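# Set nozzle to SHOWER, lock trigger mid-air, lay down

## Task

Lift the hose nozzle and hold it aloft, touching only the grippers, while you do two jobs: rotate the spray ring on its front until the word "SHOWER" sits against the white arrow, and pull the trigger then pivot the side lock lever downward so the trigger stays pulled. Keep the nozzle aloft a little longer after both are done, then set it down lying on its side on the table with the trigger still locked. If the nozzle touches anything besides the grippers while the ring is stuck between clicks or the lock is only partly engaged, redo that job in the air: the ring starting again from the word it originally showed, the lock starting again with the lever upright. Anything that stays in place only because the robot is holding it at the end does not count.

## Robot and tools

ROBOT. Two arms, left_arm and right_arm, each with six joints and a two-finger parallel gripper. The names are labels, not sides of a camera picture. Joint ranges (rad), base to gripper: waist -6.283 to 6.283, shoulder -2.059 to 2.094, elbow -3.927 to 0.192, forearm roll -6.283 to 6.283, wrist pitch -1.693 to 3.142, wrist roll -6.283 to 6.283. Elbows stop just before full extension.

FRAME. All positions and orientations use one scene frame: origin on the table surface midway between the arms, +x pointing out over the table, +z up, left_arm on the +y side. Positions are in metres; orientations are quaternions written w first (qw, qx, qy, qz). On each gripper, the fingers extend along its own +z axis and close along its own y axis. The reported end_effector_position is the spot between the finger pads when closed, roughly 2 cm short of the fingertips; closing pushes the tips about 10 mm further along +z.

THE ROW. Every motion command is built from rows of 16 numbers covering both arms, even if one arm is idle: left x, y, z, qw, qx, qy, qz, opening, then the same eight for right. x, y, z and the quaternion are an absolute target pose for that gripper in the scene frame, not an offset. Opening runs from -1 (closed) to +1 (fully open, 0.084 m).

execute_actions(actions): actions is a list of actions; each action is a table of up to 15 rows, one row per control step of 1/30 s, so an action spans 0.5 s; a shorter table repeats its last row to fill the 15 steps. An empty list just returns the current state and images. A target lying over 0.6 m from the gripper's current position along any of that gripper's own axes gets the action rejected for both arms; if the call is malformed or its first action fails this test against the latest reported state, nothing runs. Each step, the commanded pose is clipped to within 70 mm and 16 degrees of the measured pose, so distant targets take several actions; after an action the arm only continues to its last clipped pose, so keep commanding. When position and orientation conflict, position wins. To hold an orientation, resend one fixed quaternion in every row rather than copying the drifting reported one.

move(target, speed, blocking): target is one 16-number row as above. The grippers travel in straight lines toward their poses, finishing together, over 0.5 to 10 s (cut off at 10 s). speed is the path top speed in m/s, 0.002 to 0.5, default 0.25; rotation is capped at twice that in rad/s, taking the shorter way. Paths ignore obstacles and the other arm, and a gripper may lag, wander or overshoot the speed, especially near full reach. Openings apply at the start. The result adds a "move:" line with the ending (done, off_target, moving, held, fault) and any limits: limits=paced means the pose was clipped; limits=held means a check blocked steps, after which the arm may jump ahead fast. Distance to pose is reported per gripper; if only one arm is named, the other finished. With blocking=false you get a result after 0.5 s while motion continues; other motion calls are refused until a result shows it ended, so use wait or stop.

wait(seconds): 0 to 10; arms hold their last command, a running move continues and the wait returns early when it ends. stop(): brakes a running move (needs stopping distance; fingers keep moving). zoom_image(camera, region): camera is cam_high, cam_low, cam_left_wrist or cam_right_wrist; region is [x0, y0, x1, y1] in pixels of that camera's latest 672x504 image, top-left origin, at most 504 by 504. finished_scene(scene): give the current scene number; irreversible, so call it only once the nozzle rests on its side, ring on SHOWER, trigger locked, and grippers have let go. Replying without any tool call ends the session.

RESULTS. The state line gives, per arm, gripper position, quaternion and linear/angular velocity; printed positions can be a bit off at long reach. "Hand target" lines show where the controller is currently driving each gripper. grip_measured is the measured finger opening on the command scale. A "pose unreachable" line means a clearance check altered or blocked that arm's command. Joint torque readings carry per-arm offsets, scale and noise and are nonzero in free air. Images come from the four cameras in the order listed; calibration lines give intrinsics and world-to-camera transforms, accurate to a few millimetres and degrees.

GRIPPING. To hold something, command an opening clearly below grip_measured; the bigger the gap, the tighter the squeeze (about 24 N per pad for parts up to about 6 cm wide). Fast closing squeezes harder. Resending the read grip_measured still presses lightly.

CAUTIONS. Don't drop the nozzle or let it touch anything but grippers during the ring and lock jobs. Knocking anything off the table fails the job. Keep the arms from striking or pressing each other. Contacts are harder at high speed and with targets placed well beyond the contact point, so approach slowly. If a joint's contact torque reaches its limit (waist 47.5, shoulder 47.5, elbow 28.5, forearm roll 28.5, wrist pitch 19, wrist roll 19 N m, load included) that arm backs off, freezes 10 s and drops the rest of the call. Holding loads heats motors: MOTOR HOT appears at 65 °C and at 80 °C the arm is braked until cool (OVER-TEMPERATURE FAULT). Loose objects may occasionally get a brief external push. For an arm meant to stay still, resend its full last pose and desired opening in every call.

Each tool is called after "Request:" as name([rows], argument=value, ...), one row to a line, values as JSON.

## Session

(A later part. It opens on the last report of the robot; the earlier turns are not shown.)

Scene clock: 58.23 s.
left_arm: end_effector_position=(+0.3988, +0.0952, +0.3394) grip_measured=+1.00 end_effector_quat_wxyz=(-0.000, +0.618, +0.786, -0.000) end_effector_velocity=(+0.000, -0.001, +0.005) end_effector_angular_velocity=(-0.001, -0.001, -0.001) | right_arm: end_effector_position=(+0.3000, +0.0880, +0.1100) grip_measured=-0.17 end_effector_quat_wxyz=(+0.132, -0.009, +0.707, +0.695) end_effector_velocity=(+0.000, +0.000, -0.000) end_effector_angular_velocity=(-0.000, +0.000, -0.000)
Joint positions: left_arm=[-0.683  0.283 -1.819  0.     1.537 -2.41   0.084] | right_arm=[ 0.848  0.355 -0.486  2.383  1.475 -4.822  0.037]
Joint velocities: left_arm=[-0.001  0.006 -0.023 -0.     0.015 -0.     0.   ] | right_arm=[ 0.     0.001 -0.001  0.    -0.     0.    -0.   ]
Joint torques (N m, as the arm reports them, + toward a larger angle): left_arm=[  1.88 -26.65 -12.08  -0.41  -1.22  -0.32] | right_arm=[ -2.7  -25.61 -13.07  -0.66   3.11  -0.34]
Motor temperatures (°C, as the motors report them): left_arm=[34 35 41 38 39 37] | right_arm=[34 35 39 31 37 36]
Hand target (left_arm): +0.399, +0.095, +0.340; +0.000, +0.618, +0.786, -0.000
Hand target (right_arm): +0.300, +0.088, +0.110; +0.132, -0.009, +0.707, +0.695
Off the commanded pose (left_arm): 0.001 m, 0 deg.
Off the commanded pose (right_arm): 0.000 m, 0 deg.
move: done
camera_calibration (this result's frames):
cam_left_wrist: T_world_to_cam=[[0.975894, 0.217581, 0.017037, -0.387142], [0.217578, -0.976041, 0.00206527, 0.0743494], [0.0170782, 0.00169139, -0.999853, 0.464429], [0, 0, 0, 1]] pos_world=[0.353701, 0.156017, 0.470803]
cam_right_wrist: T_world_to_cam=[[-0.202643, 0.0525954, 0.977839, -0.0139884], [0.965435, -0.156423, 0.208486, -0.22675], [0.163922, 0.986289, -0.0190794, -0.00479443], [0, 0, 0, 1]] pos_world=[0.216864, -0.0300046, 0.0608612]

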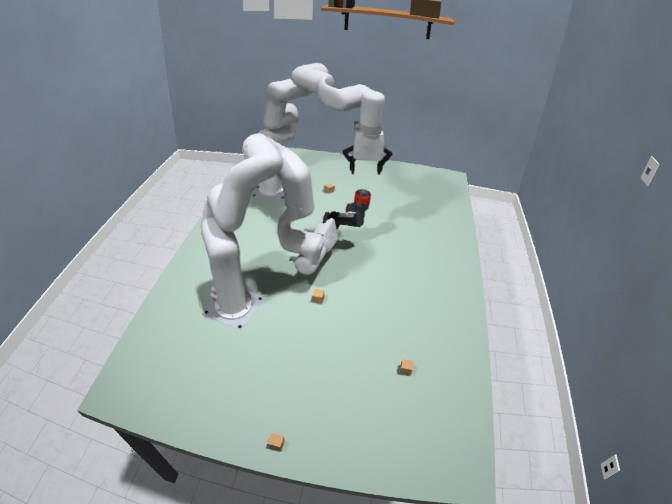

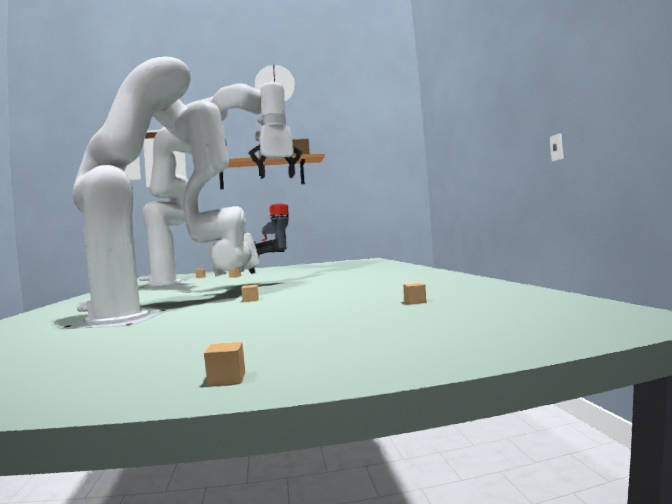

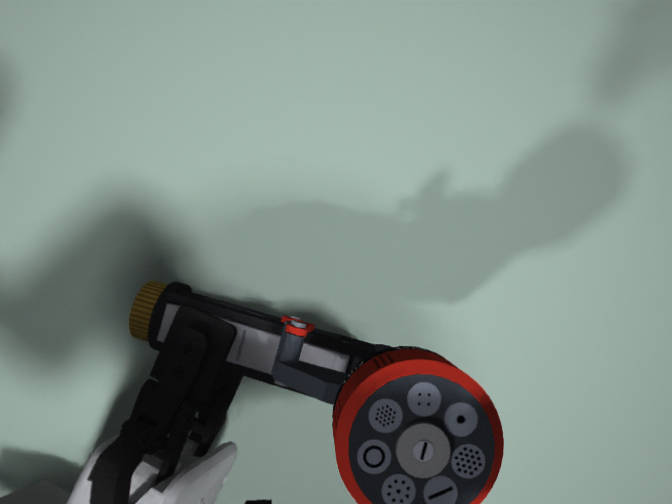

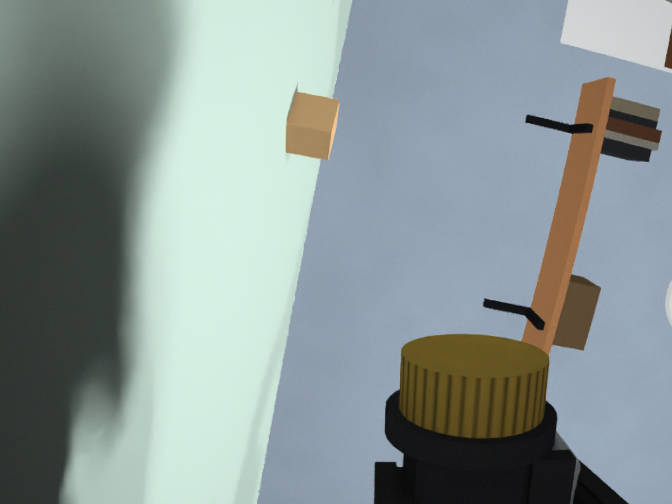

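Request:
move(target=[0.3,0.38,0.35,0,0.618,0.786,0,1,0.40,-0.08,0.12,0.0868,-0.0996,0.9912,-0.0088,-1])

Request:
move(target=[0.3,0.38,0.35,0,0.618,0.786,0,1,0.40,-0.08,0.055,0.0868,-0.0996,0.9912,-0.0088,-1], speed=0.08)

Request:
zoom_image(camera="cam_low", region=[200,200,400,320])

Scene clock: 64.53 s.
left_arm: end_effector_position=(+0.3003, +0.3803, +0.3494) grip_measured=+1.00 end_effector_quat_wxyz=(-0.000, +0.618, +0.786, +0.001) end_effector_velocity=(+0.000, +0.000, +0.000) end_effector_angular_velocity=(+0.000, -0.001, +0.000) | right_arm: end_effector_position=(+0.4006, -0.0798, +0.1200) grip_measured=-0.17 end_effector_quat_wxyz=(+0.086, -0.101, +0.991, -0.008) end_effector_velocity=(-0.001, +0.001, -0.000) end_effector_angular_velocity=(-0.015, +0.002, -0.004)
Joint positions: left_arm=[-0.159 -0.415 -1.081  0.002  1.496 -1.886  0.084] | right_arm=[ 0.818 -0.055 -0.701 -0.168  0.619 -2.603  0.037]
Joint velocities: left_arm=[ 0.001 -0.     0.     0.    -0.001  0.    -0.   ] | right_arm=[ 0.007  0.007 -0.01  -0.018  0.015  0.023  0.   ]
Joint torques (N m, as the arm reports them, + toward a larger angle): left_arm=[  1.63 -12.33 -12.05  -0.31  -1.24  -0.36] | right_arm=[ -2.59 -24.31 -24.26  -0.59  -2.81  -0.23]
Motor temperatures (°C, as the motors report them): left_arm=[34 35 41 38 39 37] | right_arm=[34 35 39 31 36 36]
Hand target (left_arm): +0.300, +0.380, +0.349; -0.000, +0.618, +0.786, +0.001
Hand target (right_arm): +0.401, -0.080, +0.120; +0.086, -0.101, +0.991, -0.008
Off the commanded pose (left_arm): 0.001 m, 0 deg.
Off the commanded pose (right_arm): 0.001 m, 0 deg.
move: done
camera_calibration (this result's frames):
cam_left_wrist: T_world_to_cam=[[0.97588, 0.217515, 0.0186038, -0.353802], [0.21755, -0.976049, 0.000148885, 0.374696], [0.0181906, 0.00390197, -0.999827, 0.474482], [0, 0, 0, 1]] pos_world=[0.255122, 0.440827, 0.480926]
cam_right_wrist: T_world_to_cam=[[-0.205372, 0.977382, -0.0504634, 0.20374], [0.965177, 0.210805, 0.154903, -0.316395], [0.162037, -0.0168935, -0.98664, 0.18117], [0, 0, 0, 1]] pos_world=[0.317864, -0.129373, 0.238042]

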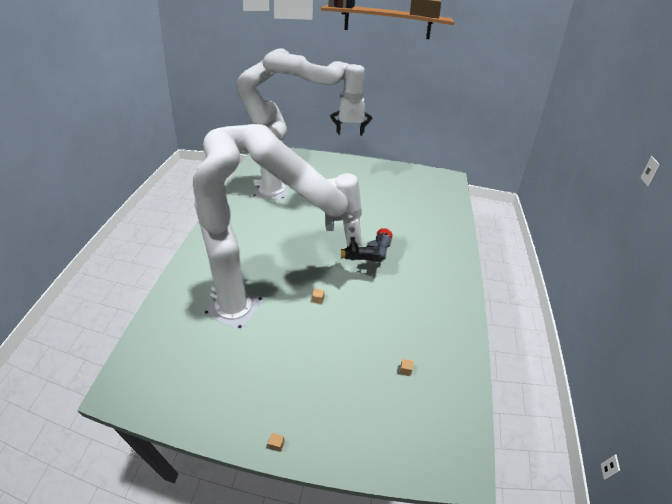

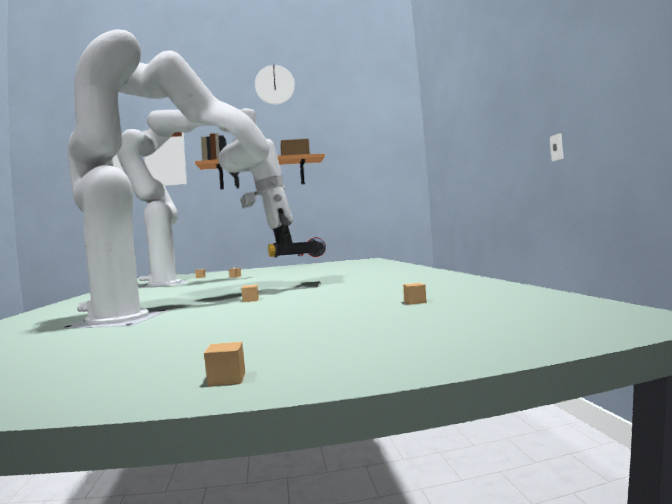

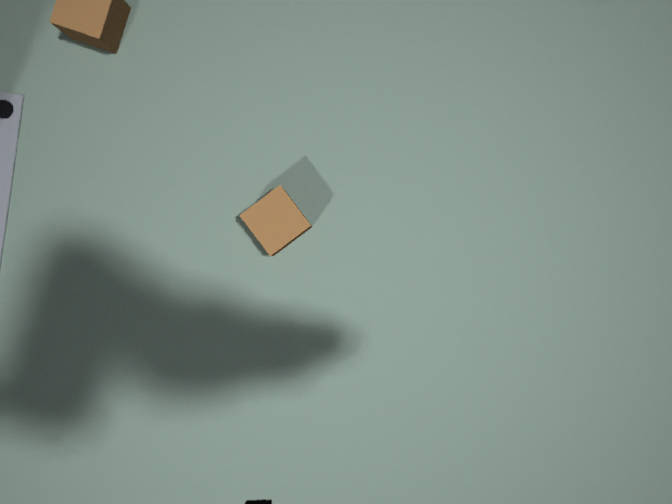

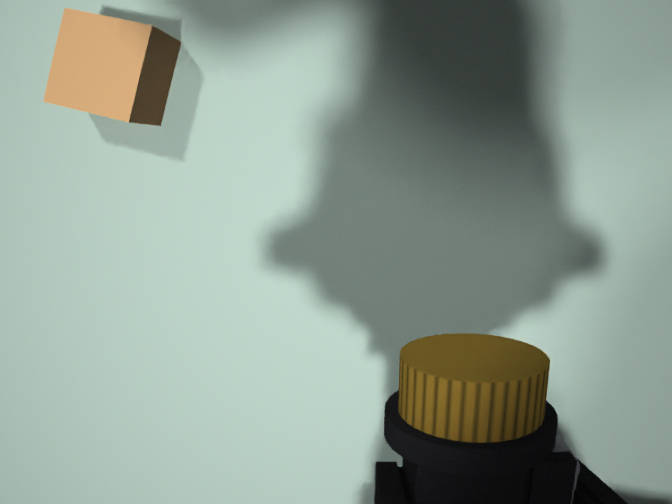

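Scene clock: 65.83 s.
left_arm: end_effector_position=(+0.3000, +0.3800, +0.3500) grip_measured=+1.00 end_effector_quat_wxyz=(-0.000, +0.618, +0.786, +0.000) end_effector_velocity=(+0.000, +0.000, +0.000) end_effector_angular_velocity=(-0.000, -0.001, +0.001) | right_arm: end_effector_position=(+0.4002, -0.0798, +0.0555) grip_measured=-0.17 end_effector_quat_wxyz=(+0.087, -0.100, +0.991, -0.009) end_effector_velocity=(+0.000, +0.000, -0.002) end_effector_angular_velocity=(-0.001, -0.001, -0.000)
Joint positions: left_arm=[-0.158 -0.416 -1.083  0.     1.499 -1.885  0.084] | right_arm=[ 0.804  0.105 -0.66  -0.242  0.42  -2.53   0.037]
Joint velocities: left_arm=[ 0.001 -0.    -0.001  0.    -0.    -0.     0.   ] | right_arm=[-0.001  0.007 -0.001 -0.007 -0.006  0.006  0.   ]
Joint torques (N m, as the arm reports them, + toward a larger angle): left_arm=[  1.97 -12.3  -12.19  -0.34  -1.14  -0.4 ] | right_arm=[ -2.8  -26.43 -21.5   -0.28  -2.75  -0.01]
Motor temperatures (°C, as the motors report them): left_arm=[34 35 41 38 39 37] | right_arm=[34 35 39 31 36 36]
Hand target (left_arm): +0.300, +0.380, +0.350; +0.000, +0.618, +0.786, +0.000
Hand target (right_arm): +0.400, -0.080, +0.055; +0.087, -0.100, +0.991, -0.009
Off the commanded pose (left_arm): 0.000 m, 0 deg.
Off the commanded pose (right_arm): 0.001 m, 0 deg.
move: done
camera_calibration (this result's frames):
cam_left_wrist: T_world_to_cam=[[0.975879, 0.217627, 0.0172528, -0.353005], [0.217621, -0.976031, 0.00227307, 0.373747], [0.017334, 0.00153633, -0.999849, 0.476213], [0, 0, 0, 1]] pos_world=[0.2549, 0.44088, 0.481382]
cam_right_wrist: T_world_to_cam=[[-0.20279, 0.977824, -0.0523041, 0.199532], [0.965369, 0.208589, 0.156693, -0.306293], [0.164128, -0.018717, -0.986261, 0.116604], [0, 0, 0, 1]] pos_world=[0.317011, -0.129035, 0.173432]

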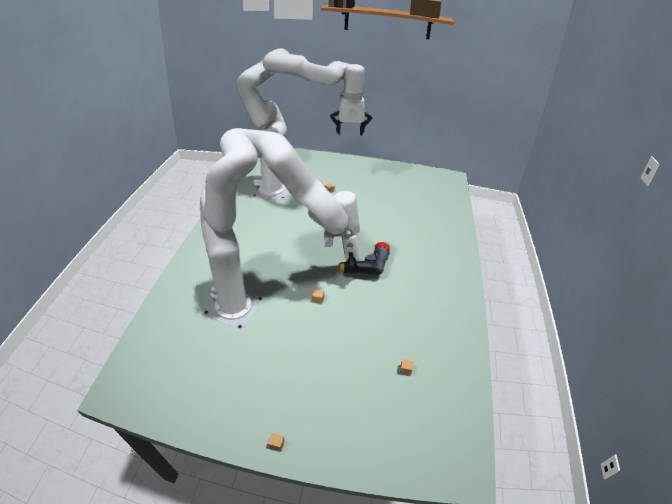

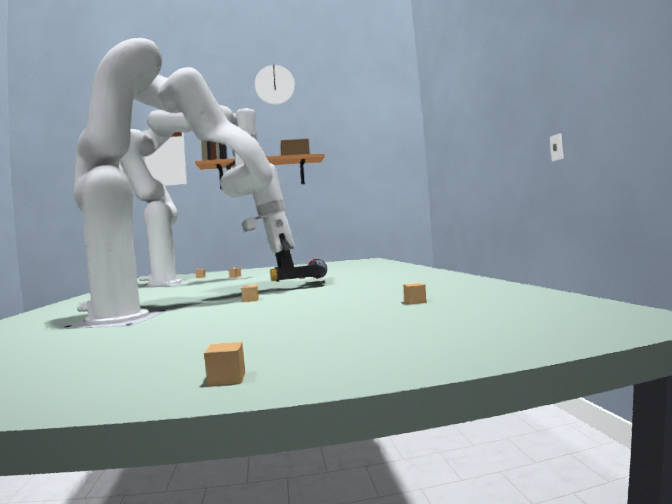

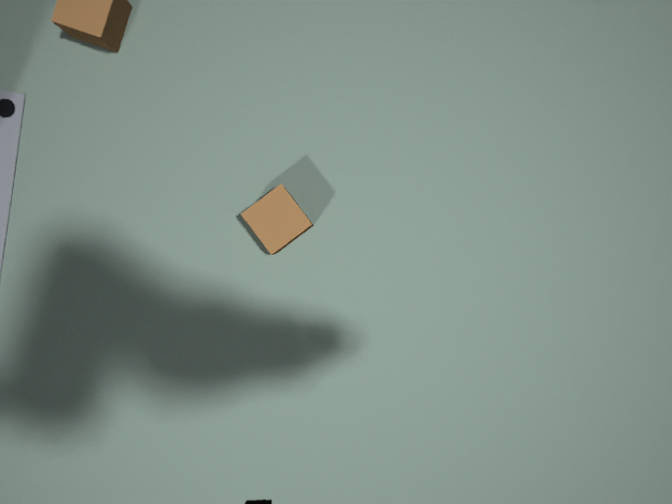

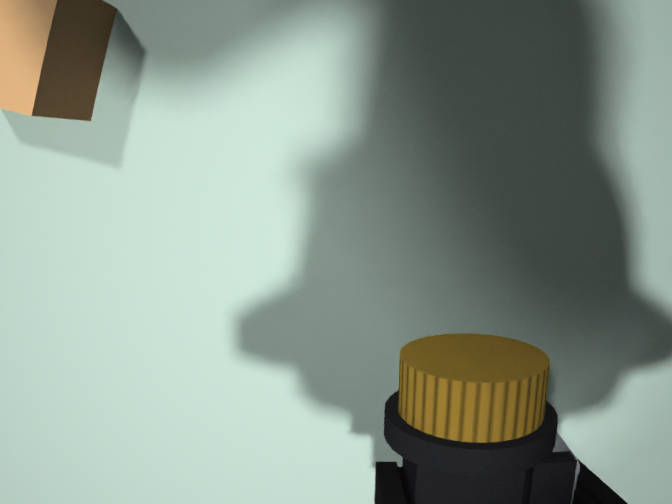

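Region (200, 200, 400, 320) of cam_low's 672x504 image, scaled by 2.520, with more detail than that image has; it fills the top 302 rows of this view, and the rest is white.

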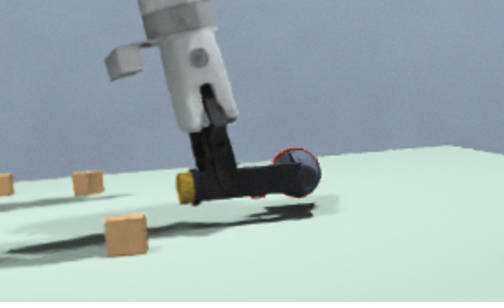

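Request:
move(target=[0.3,0.38,0.35,0,0.618,0.786,0,1,0.40,-0.08,0.037,0.0868,-0.0996,0.9912,-0.0088,-1], speed=0.02)

Request:
move(target=[0.3,0.38,0.35,0,0.618,0.786,0,1,0.40,-0.08,0.037,0.0868,-0.0996,0.9912,-0.0088,-0.05])

Request:
move(target=[0.3,0.38,0.35,0,0.618,0.786,0,1,0.40,-0.08,0.037,0.0868,-0.0996,0.9912,-0.0088,0.6])

Request:
move(target=[0.3,0.38,0.35,0,0.618,0.786,0,1,0.38,-0.08,0.17,0.0868,-0.0996,0.9912,-0.0088,0.6], speed=0.15)

Request:
zoom_image(camera="cam_high", region=[320,220,420,300])

Scene clock: 68.20 s.
left_arm: end_effector_position=(+0.3000, +0.3800, +0.3500) grip_measured=+1.00 end_effector_quat_wxyz=(+0.000, +0.618, +0.786, +0.000) end_effector_velocity=(+0.000, -0.000, +0.000) end_effector_angular_velocity=(-0.000, -0.000, -0.001) | right_arm: end_effector_position=(+0.4003, -0.0798, +0.0375) grip_measured=-0.17 end_effector_quat_wxyz=(+0.087, -0.099, +0.991, -0.009) end_effector_velocity=(-0.000, -0.000, -0.002) end_effector_angular_velocity=(-0.001, +0.000, +0.001)
Joint positions: left_arm=[-0.158 -0.416 -1.083  0.     1.499 -1.885  0.084] | right_arm=[ 0.798  0.158 -0.658 -0.274  0.367 -2.501  0.037]
Joint velocities: left_arm=[-0.001 -0.    -0.     0.    -0.     0.     0.   ] | right_arm=[-0.     0.006  0.    -0.005 -0.005  0.004 -0.   ]
Joint torques (N m, as the arm reports them, + toward a larger angle): left_arm=[  1.73 -12.34 -12.06  -0.4   -1.18  -0.38] | right_arm=[ -1.8  -24.45 -17.99  -0.61  -2.07  -0.43]
Motor temperatures (°C, as the motors report them): left_arm=[34 35 41 38 39 37] | right_arm=[34 35 39 31 36 36]
Hand target (left_arm): +0.300, +0.380, +0.350; +0.000, +0.618, +0.786, +0.000
Hand target (right_arm): +0.400, -0.080, +0.037; +0.087, -0.100, +0.991, -0.009
Off the commanded pose (left_arm): 0.000 m, 0 deg.
Off the commanded pose (right_arm): 0.001 m, 0 deg.
move: done
camera_calibration (this result's frames):
cam_left_wrist: T_world_to_cam=[[0.975881, 0.217621, 0.0172451, -0.353], [0.217614, -0.976032, 0.00228101, 0.373745], [0.0173282, 0.00152678, -0.999849, 0.476223], [0, 0, 0, 1]] pos_world=[0.254902, 0.44088, 0.481386]
cam_right_wrist: T_world_to_cam=[[-0.202515, 0.977888, -0.0521807, 0.198497], [0.965369, 0.208304, 0.157075, -0.30362], [0.164471, -0.0185636, -0.986207, 0.0987239], [0, 0, 0, 1]] pos_world=[0.317067, -0.12903, 0.155411]

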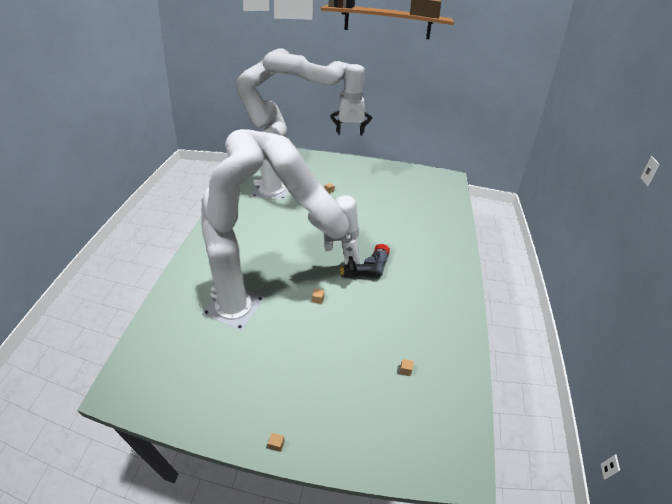

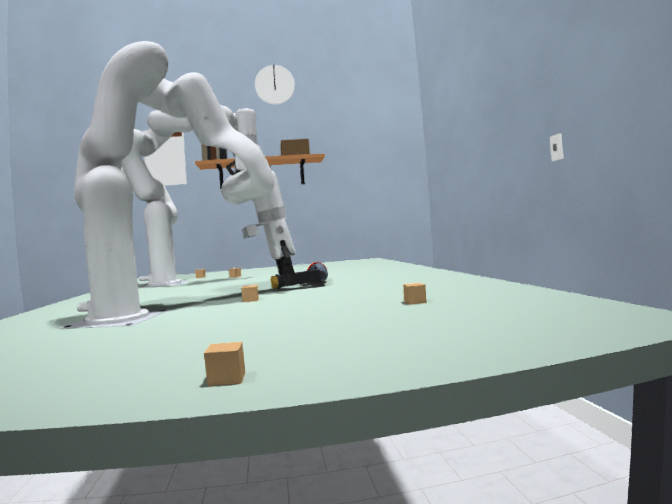

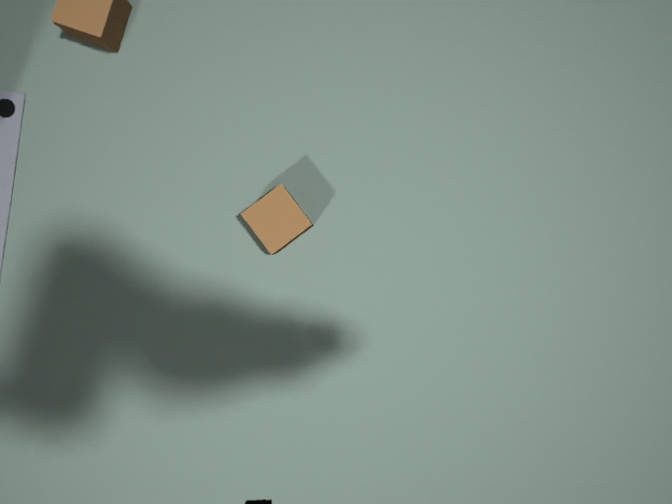

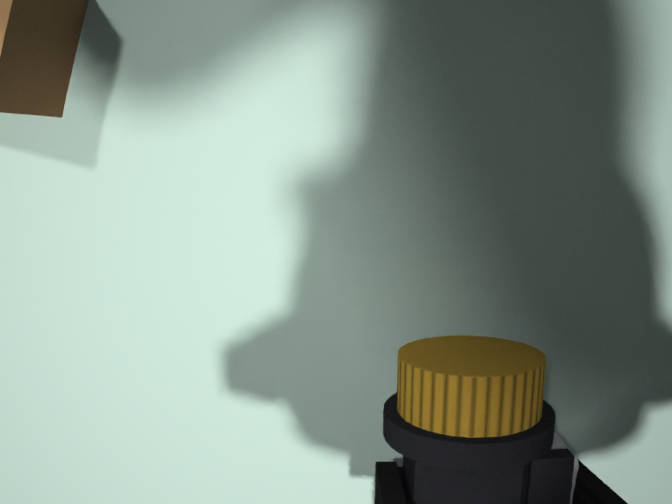

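Scene clock: 68.90 s.
left_arm: end_effector_position=(+0.3000, +0.3800, +0.3500) grip_measured=+1.00 end_effector_quat_wxyz=(+0.000, +0.618, +0.786, +0.000) end_effector_velocity=(-0.000, +0.000, -0.000) end_effector_angular_velocity=(-0.000, +0.000, +0.001) | right_arm: end_effector_position=(+0.4000, -0.0800, +0.0370) grip_measured=-0.05 end_effector_quat_wxyz=(+0.087, -0.100, +0.991, -0.009) end_effector_velocity=(-0.001, -0.000, -0.000) end_effector_angular_velocity=(-0.001, +0.001, -0.000)
Joint positions: left_arm=[-0.158 -0.416 -1.083  0.     1.499 -1.885  0.084] | right_arm=[ 0.798  0.159 -0.658 -0.274  0.366 -2.501  0.042]
Joint velocities: left_arm=[ 0.001 -0.     0.    -0.     0.     0.    -0.   ] | right_arm=[-0.    -0.001  0.002 -0.001 -0.     0.     0.   ]
Joint torques (N m, as the arm reports them, + toward a larger angle): left_arm=[  1.6  -12.35 -12.14  -0.39  -1.26  -0.37] | right_arm=[ -2.76 -25.44 -18.59  -0.5   -2.12  -0.27]
Motor temperatures (°C, as the motors report them): left_arm=[34 35 41 38 39 37] | right_arm=[34 35 39 31 36 36]
Hand target (left_arm): +0.300, +0.380, +0.350; +0.000, +0.618, +0.786, -0.000
Hand target (right_arm): +0.400, -0.080, +0.037; +0.087, -0.100, +0.991, -0.009
Off the commanded pose (left_arm): 0.000 m, 0 deg.
Off the commanded pose (right_arm): 0.000 m, 0 deg.
move: done
camera_calibration (this result's frames):
cam_left_wrist: T_world_to_cam=[[0.975881, 0.21762, 0.017245, -0.353], [0.217614, -0.976032, 0.00228096, 0.373745], [0.0173281, 0.0015268, -0.999849, 0.476223], [0, 0, 0, 1]] pos_world=[0.254902, 0.44088, 0.481386]
cam_right_wrist: T_world_to_cam=[[-0.202792, 0.977803, -0.0526943, 0.198694], [0.965424, 0.208647, 0.15628, -0.303181], [0.163806, -0.01918, -0.986306, 0.0984987], [0, 0, 0, 1]] pos_world=[0.316857, -0.129136, 0.155001]

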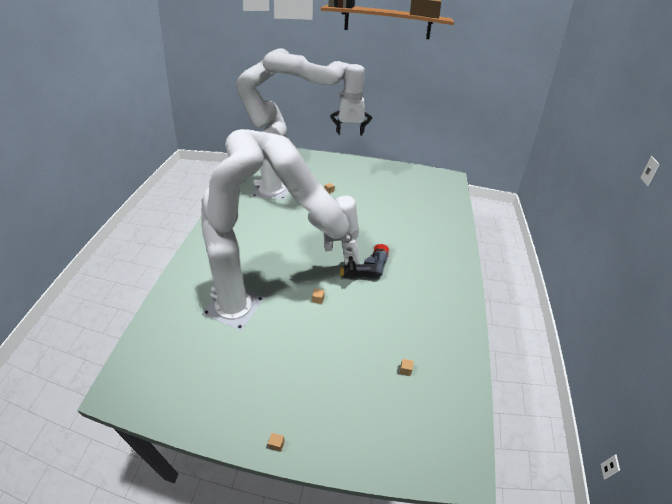

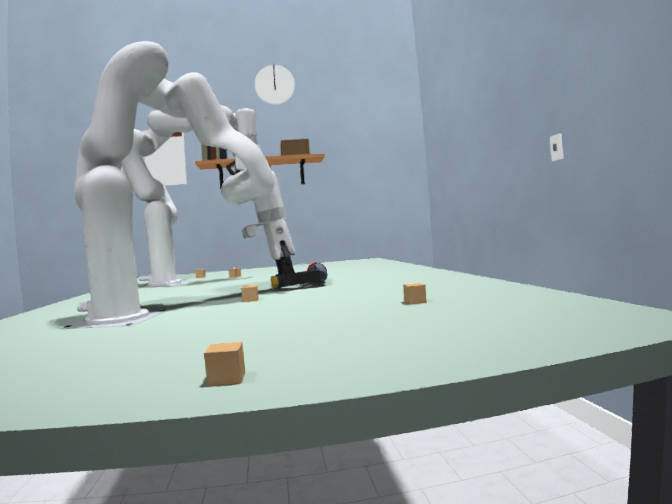

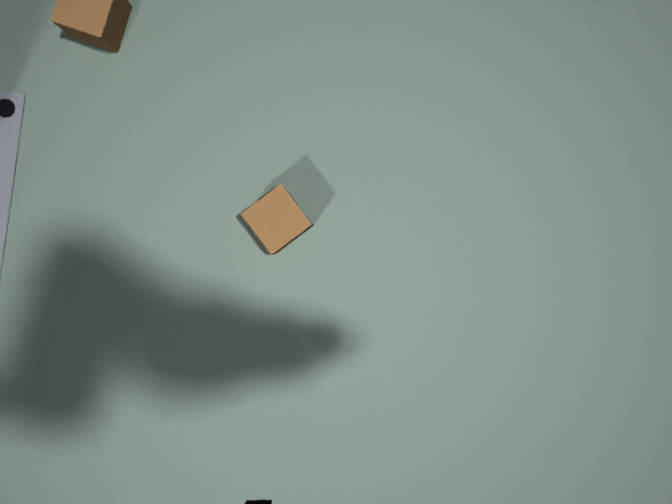

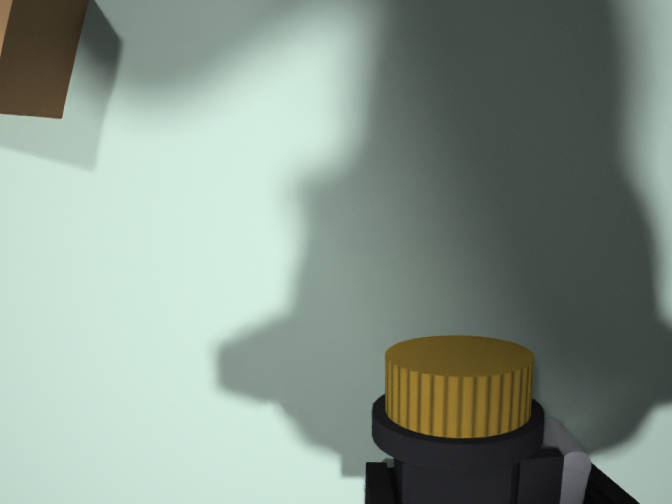

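Scene clock: 69.60 s.
left_arm: end_effector_position=(+0.3000, +0.3800, +0.3500) grip_measured=+1.00 end_effector_quat_wxyz=(-0.000, +0.618, +0.786, +0.000) end_effector_velocity=(+0.000, +0.000, +0.000) end_effector_angular_velocity=(-0.000, -0.000, +0.001) | right_arm: end_effector_position=(+0.4000, -0.0800, +0.0370) grip_measured=+0.59 end_effector_quat_wxyz=(+0.087, -0.100, +0.991, -0.009) end_effector_velocity=(-0.000, -0.000, -0.001) end_effector_angular_velocity=(-0.001, +0.001, -0.000)
Joint positions: left_arm=[-0.158 -0.416 -1.083  0.     1.499 -1.885  0.084] | right_arm=[ 0.798  0.159 -0.658 -0.274  0.366 -2.501  0.069]
Joint velocities: left_arm=[ 0.001  0.    -0.    -0.    -0.    -0.     0.   ] | right_arm=[-0.     0.002  0.    -0.     0.     0.     0.   ]
Joint torques (N m, as the arm reports them, + toward a larger angle): left_arm=[  1.69 -12.46 -12.07  -0.39  -1.23  -0.37] | right_arm=[ -2.5  -25.51 -18.49  -0.5   -2.45  -0.32]
Motor temperatures (°C, as the motors report them): left_arm=[34 34 41 38 39 37] | right_arm=[34 35 39 31 36 36]
Hand target (left_arm): +0.300, +0.380, +0.350; -0.000, +0.618, +0.786, -0.000
Hand target (right_arm): +0.400, -0.080, +0.037; +0.087, -0.100, +0.991, -0.009
Off the commanded pose (left_arm): 0.000 m, 0 deg.
Off the commanded pose (right_arm): 0.000 m, 0 deg.
move: done
camera_calibration (this result's frames):
cam_left_wrist: T_world_to_cam=[[0.975881, 0.217621, 0.017245, -0.353], [0.217614, -0.976032, 0.00228086, 0.373745], [0.017328, 0.00152691, -0.999849, 0.476223], [0, 0, 0, 1]] pos_world=[0.254902, 0.44088, 0.481386]
cam_right_wrist: T_world_to_cam=[[-0.202724, 0.977819, -0.0526616, 0.198673], [0.965427, 0.208576, 0.156353, -0.303221], [0.163869, -0.0191445, -0.986296, 0.0984922], [0, 0, 0, 1]] pos_world=[0.316874, -0.129136, 0.155014]

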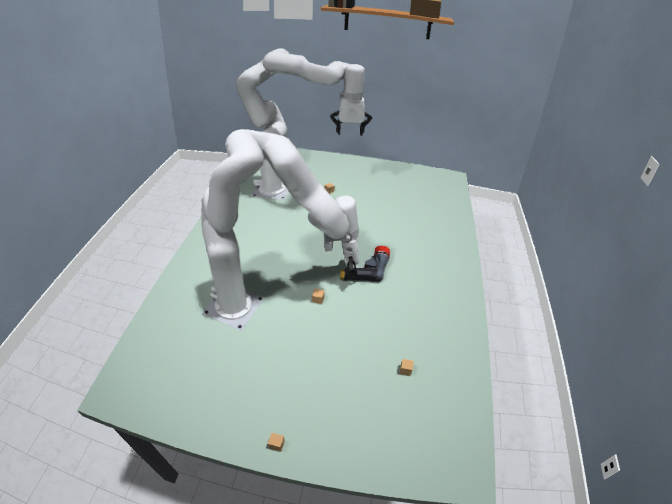

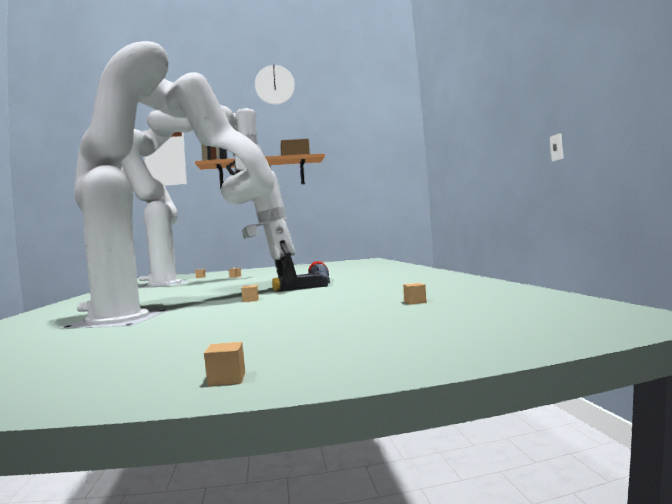

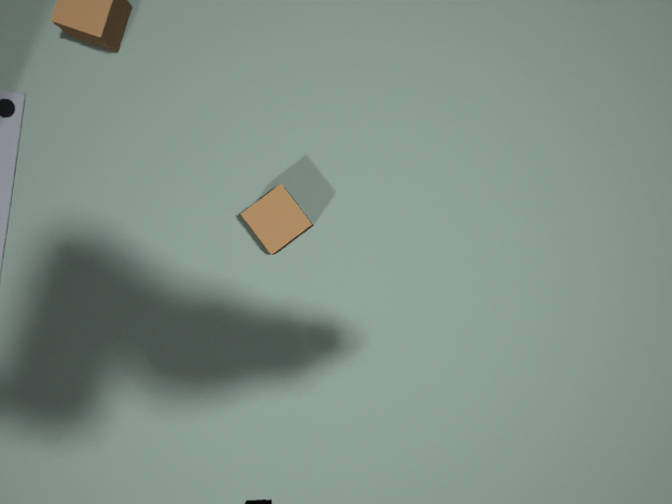

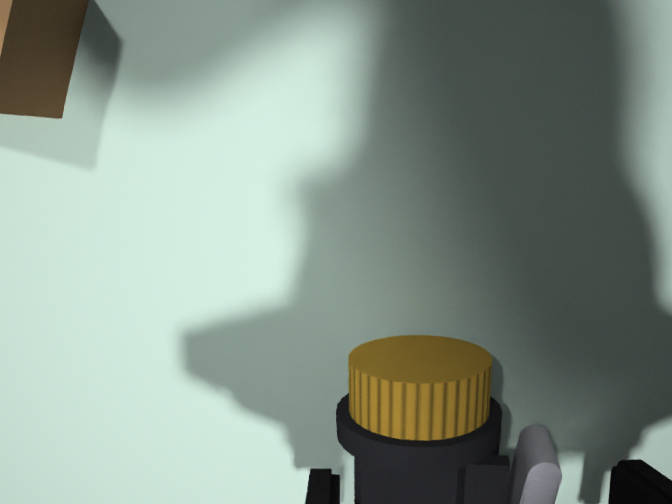

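Scene clock: 71.07 s.
left_arm: end_effector_position=(+0.3000, +0.3800, +0.3500) grip_measured=+1.00 end_effector_quat_wxyz=(-0.000, +0.618, +0.786, -0.000) end_effector_velocity=(-0.000, -0.000, -0.000) end_effector_angular_velocity=(+0.000, +0.001, -0.000) | right_arm: end_effector_position=(+0.3798, -0.0803, +0.1694) grip_measured=+0.59 end_effector_quat_wxyz=(+0.087, -0.100, +0.991, -0.009) end_effector_velocity=(+0.000, +0.000, +0.004) end_effector_angular_velocity=(+0.002, -0.003, -0.000)
Joint positions: left_arm=[-0.158 -0.416 -1.083  0.     1.499 -1.885  0.084] | right_arm=[ 0.855 -0.206 -0.704 -0.151  0.777 -2.593  0.069]
Joint velocities: left_arm=[-0. -0.  0.  0.  0. -0. -0.] | right_arm=[ 0.001 -0.007 -0.004  0.001  0.008 -0.    -0.   ]
Joint torques (N m, as the arm reports them, + toward a larger angle): left_arm=[  1.86 -12.43 -12.05  -0.5   -1.25  -0.46] | right_arm=[ -2.21 -19.63 -23.42  -0.5   -2.21  -0.19]
Motor temperatures (°C, as the motors report them): left_arm=[34 34 41 38 39 37] | right_arm=[34 35 39 31 36 36]
Hand target (left_arm): +0.300, +0.380, +0.350; +0.000, +0.618, +0.786, +0.000
Hand target (right_arm): +0.380, -0.080, +0.170; +0.087, -0.100, +0.991, -0.009
Off the commanded pose (left_arm): 0.000 m, 0 deg.
Off the commanded pose (right_arm): 0.001 m, 0 deg.
move: done
camera_calibration (this result's frames):
cam_left_wrist: T_world_to_cam=[[0.975881, 0.217621, 0.0172449, -0.353], [0.217614, -0.976032, 0.0022809, 0.373745], [0.0173279, 0.00152684, -0.999849, 0.476223], [0, 0, 0, 1]] pos_world=[0.254902, 0.44088, 0.481386]
cam_right_wrist: T_world_to_cam=[[-0.202677, 0.977815, -0.0529191, 0.201858], [0.965522, 0.20856, 0.15579, -0.304281], [0.16337, -0.0195196, -0.986372, 0.232511], [0, 0, 0, 1]] pos_world=[0.296717, -0.12938, 0.287428]

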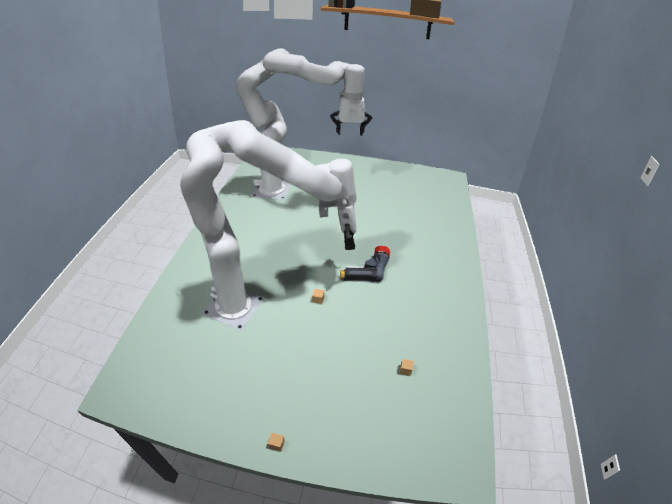

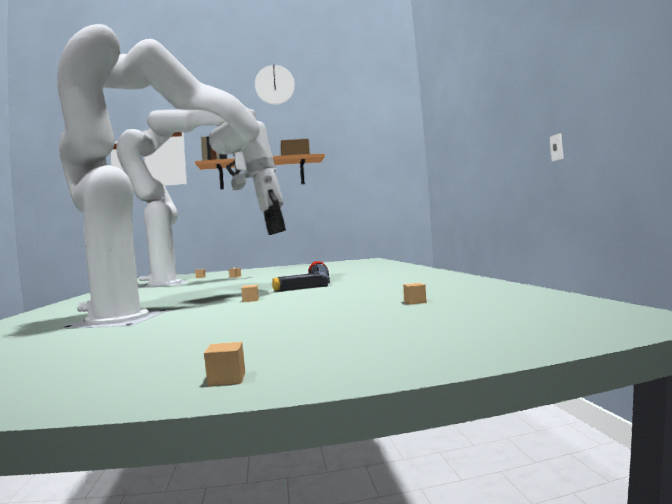

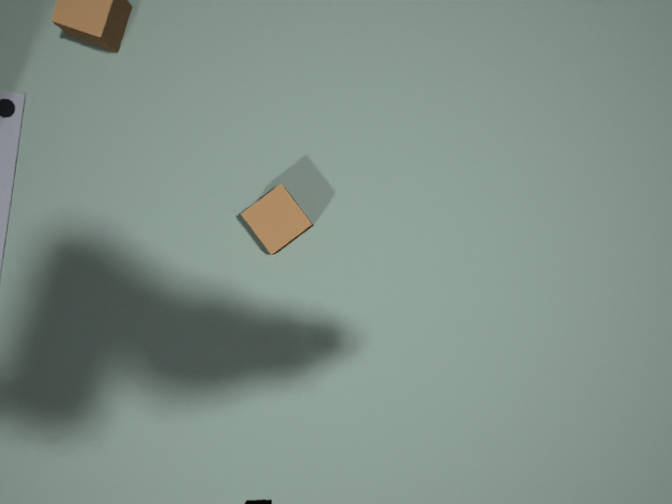

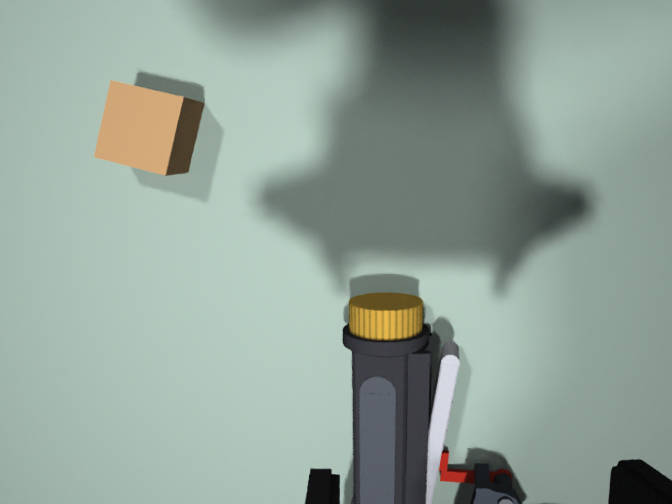

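Region (320, 220, 420, 300) of cam_high's 672x504 image, scaled by 5.040, with more detail than that image has; it fills the top 403 rows of this view, and the rest is white.

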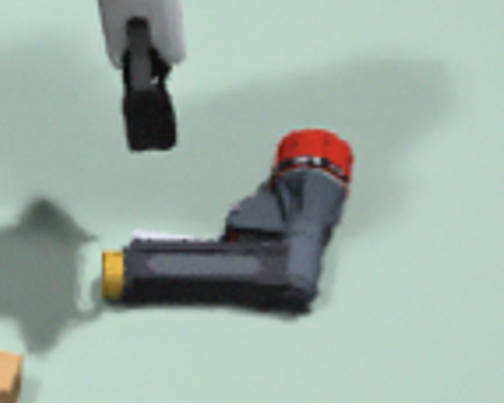

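The trigger is held by the lever.

Request:
finished_scene(scene=2)

The scene is finished: the task was done.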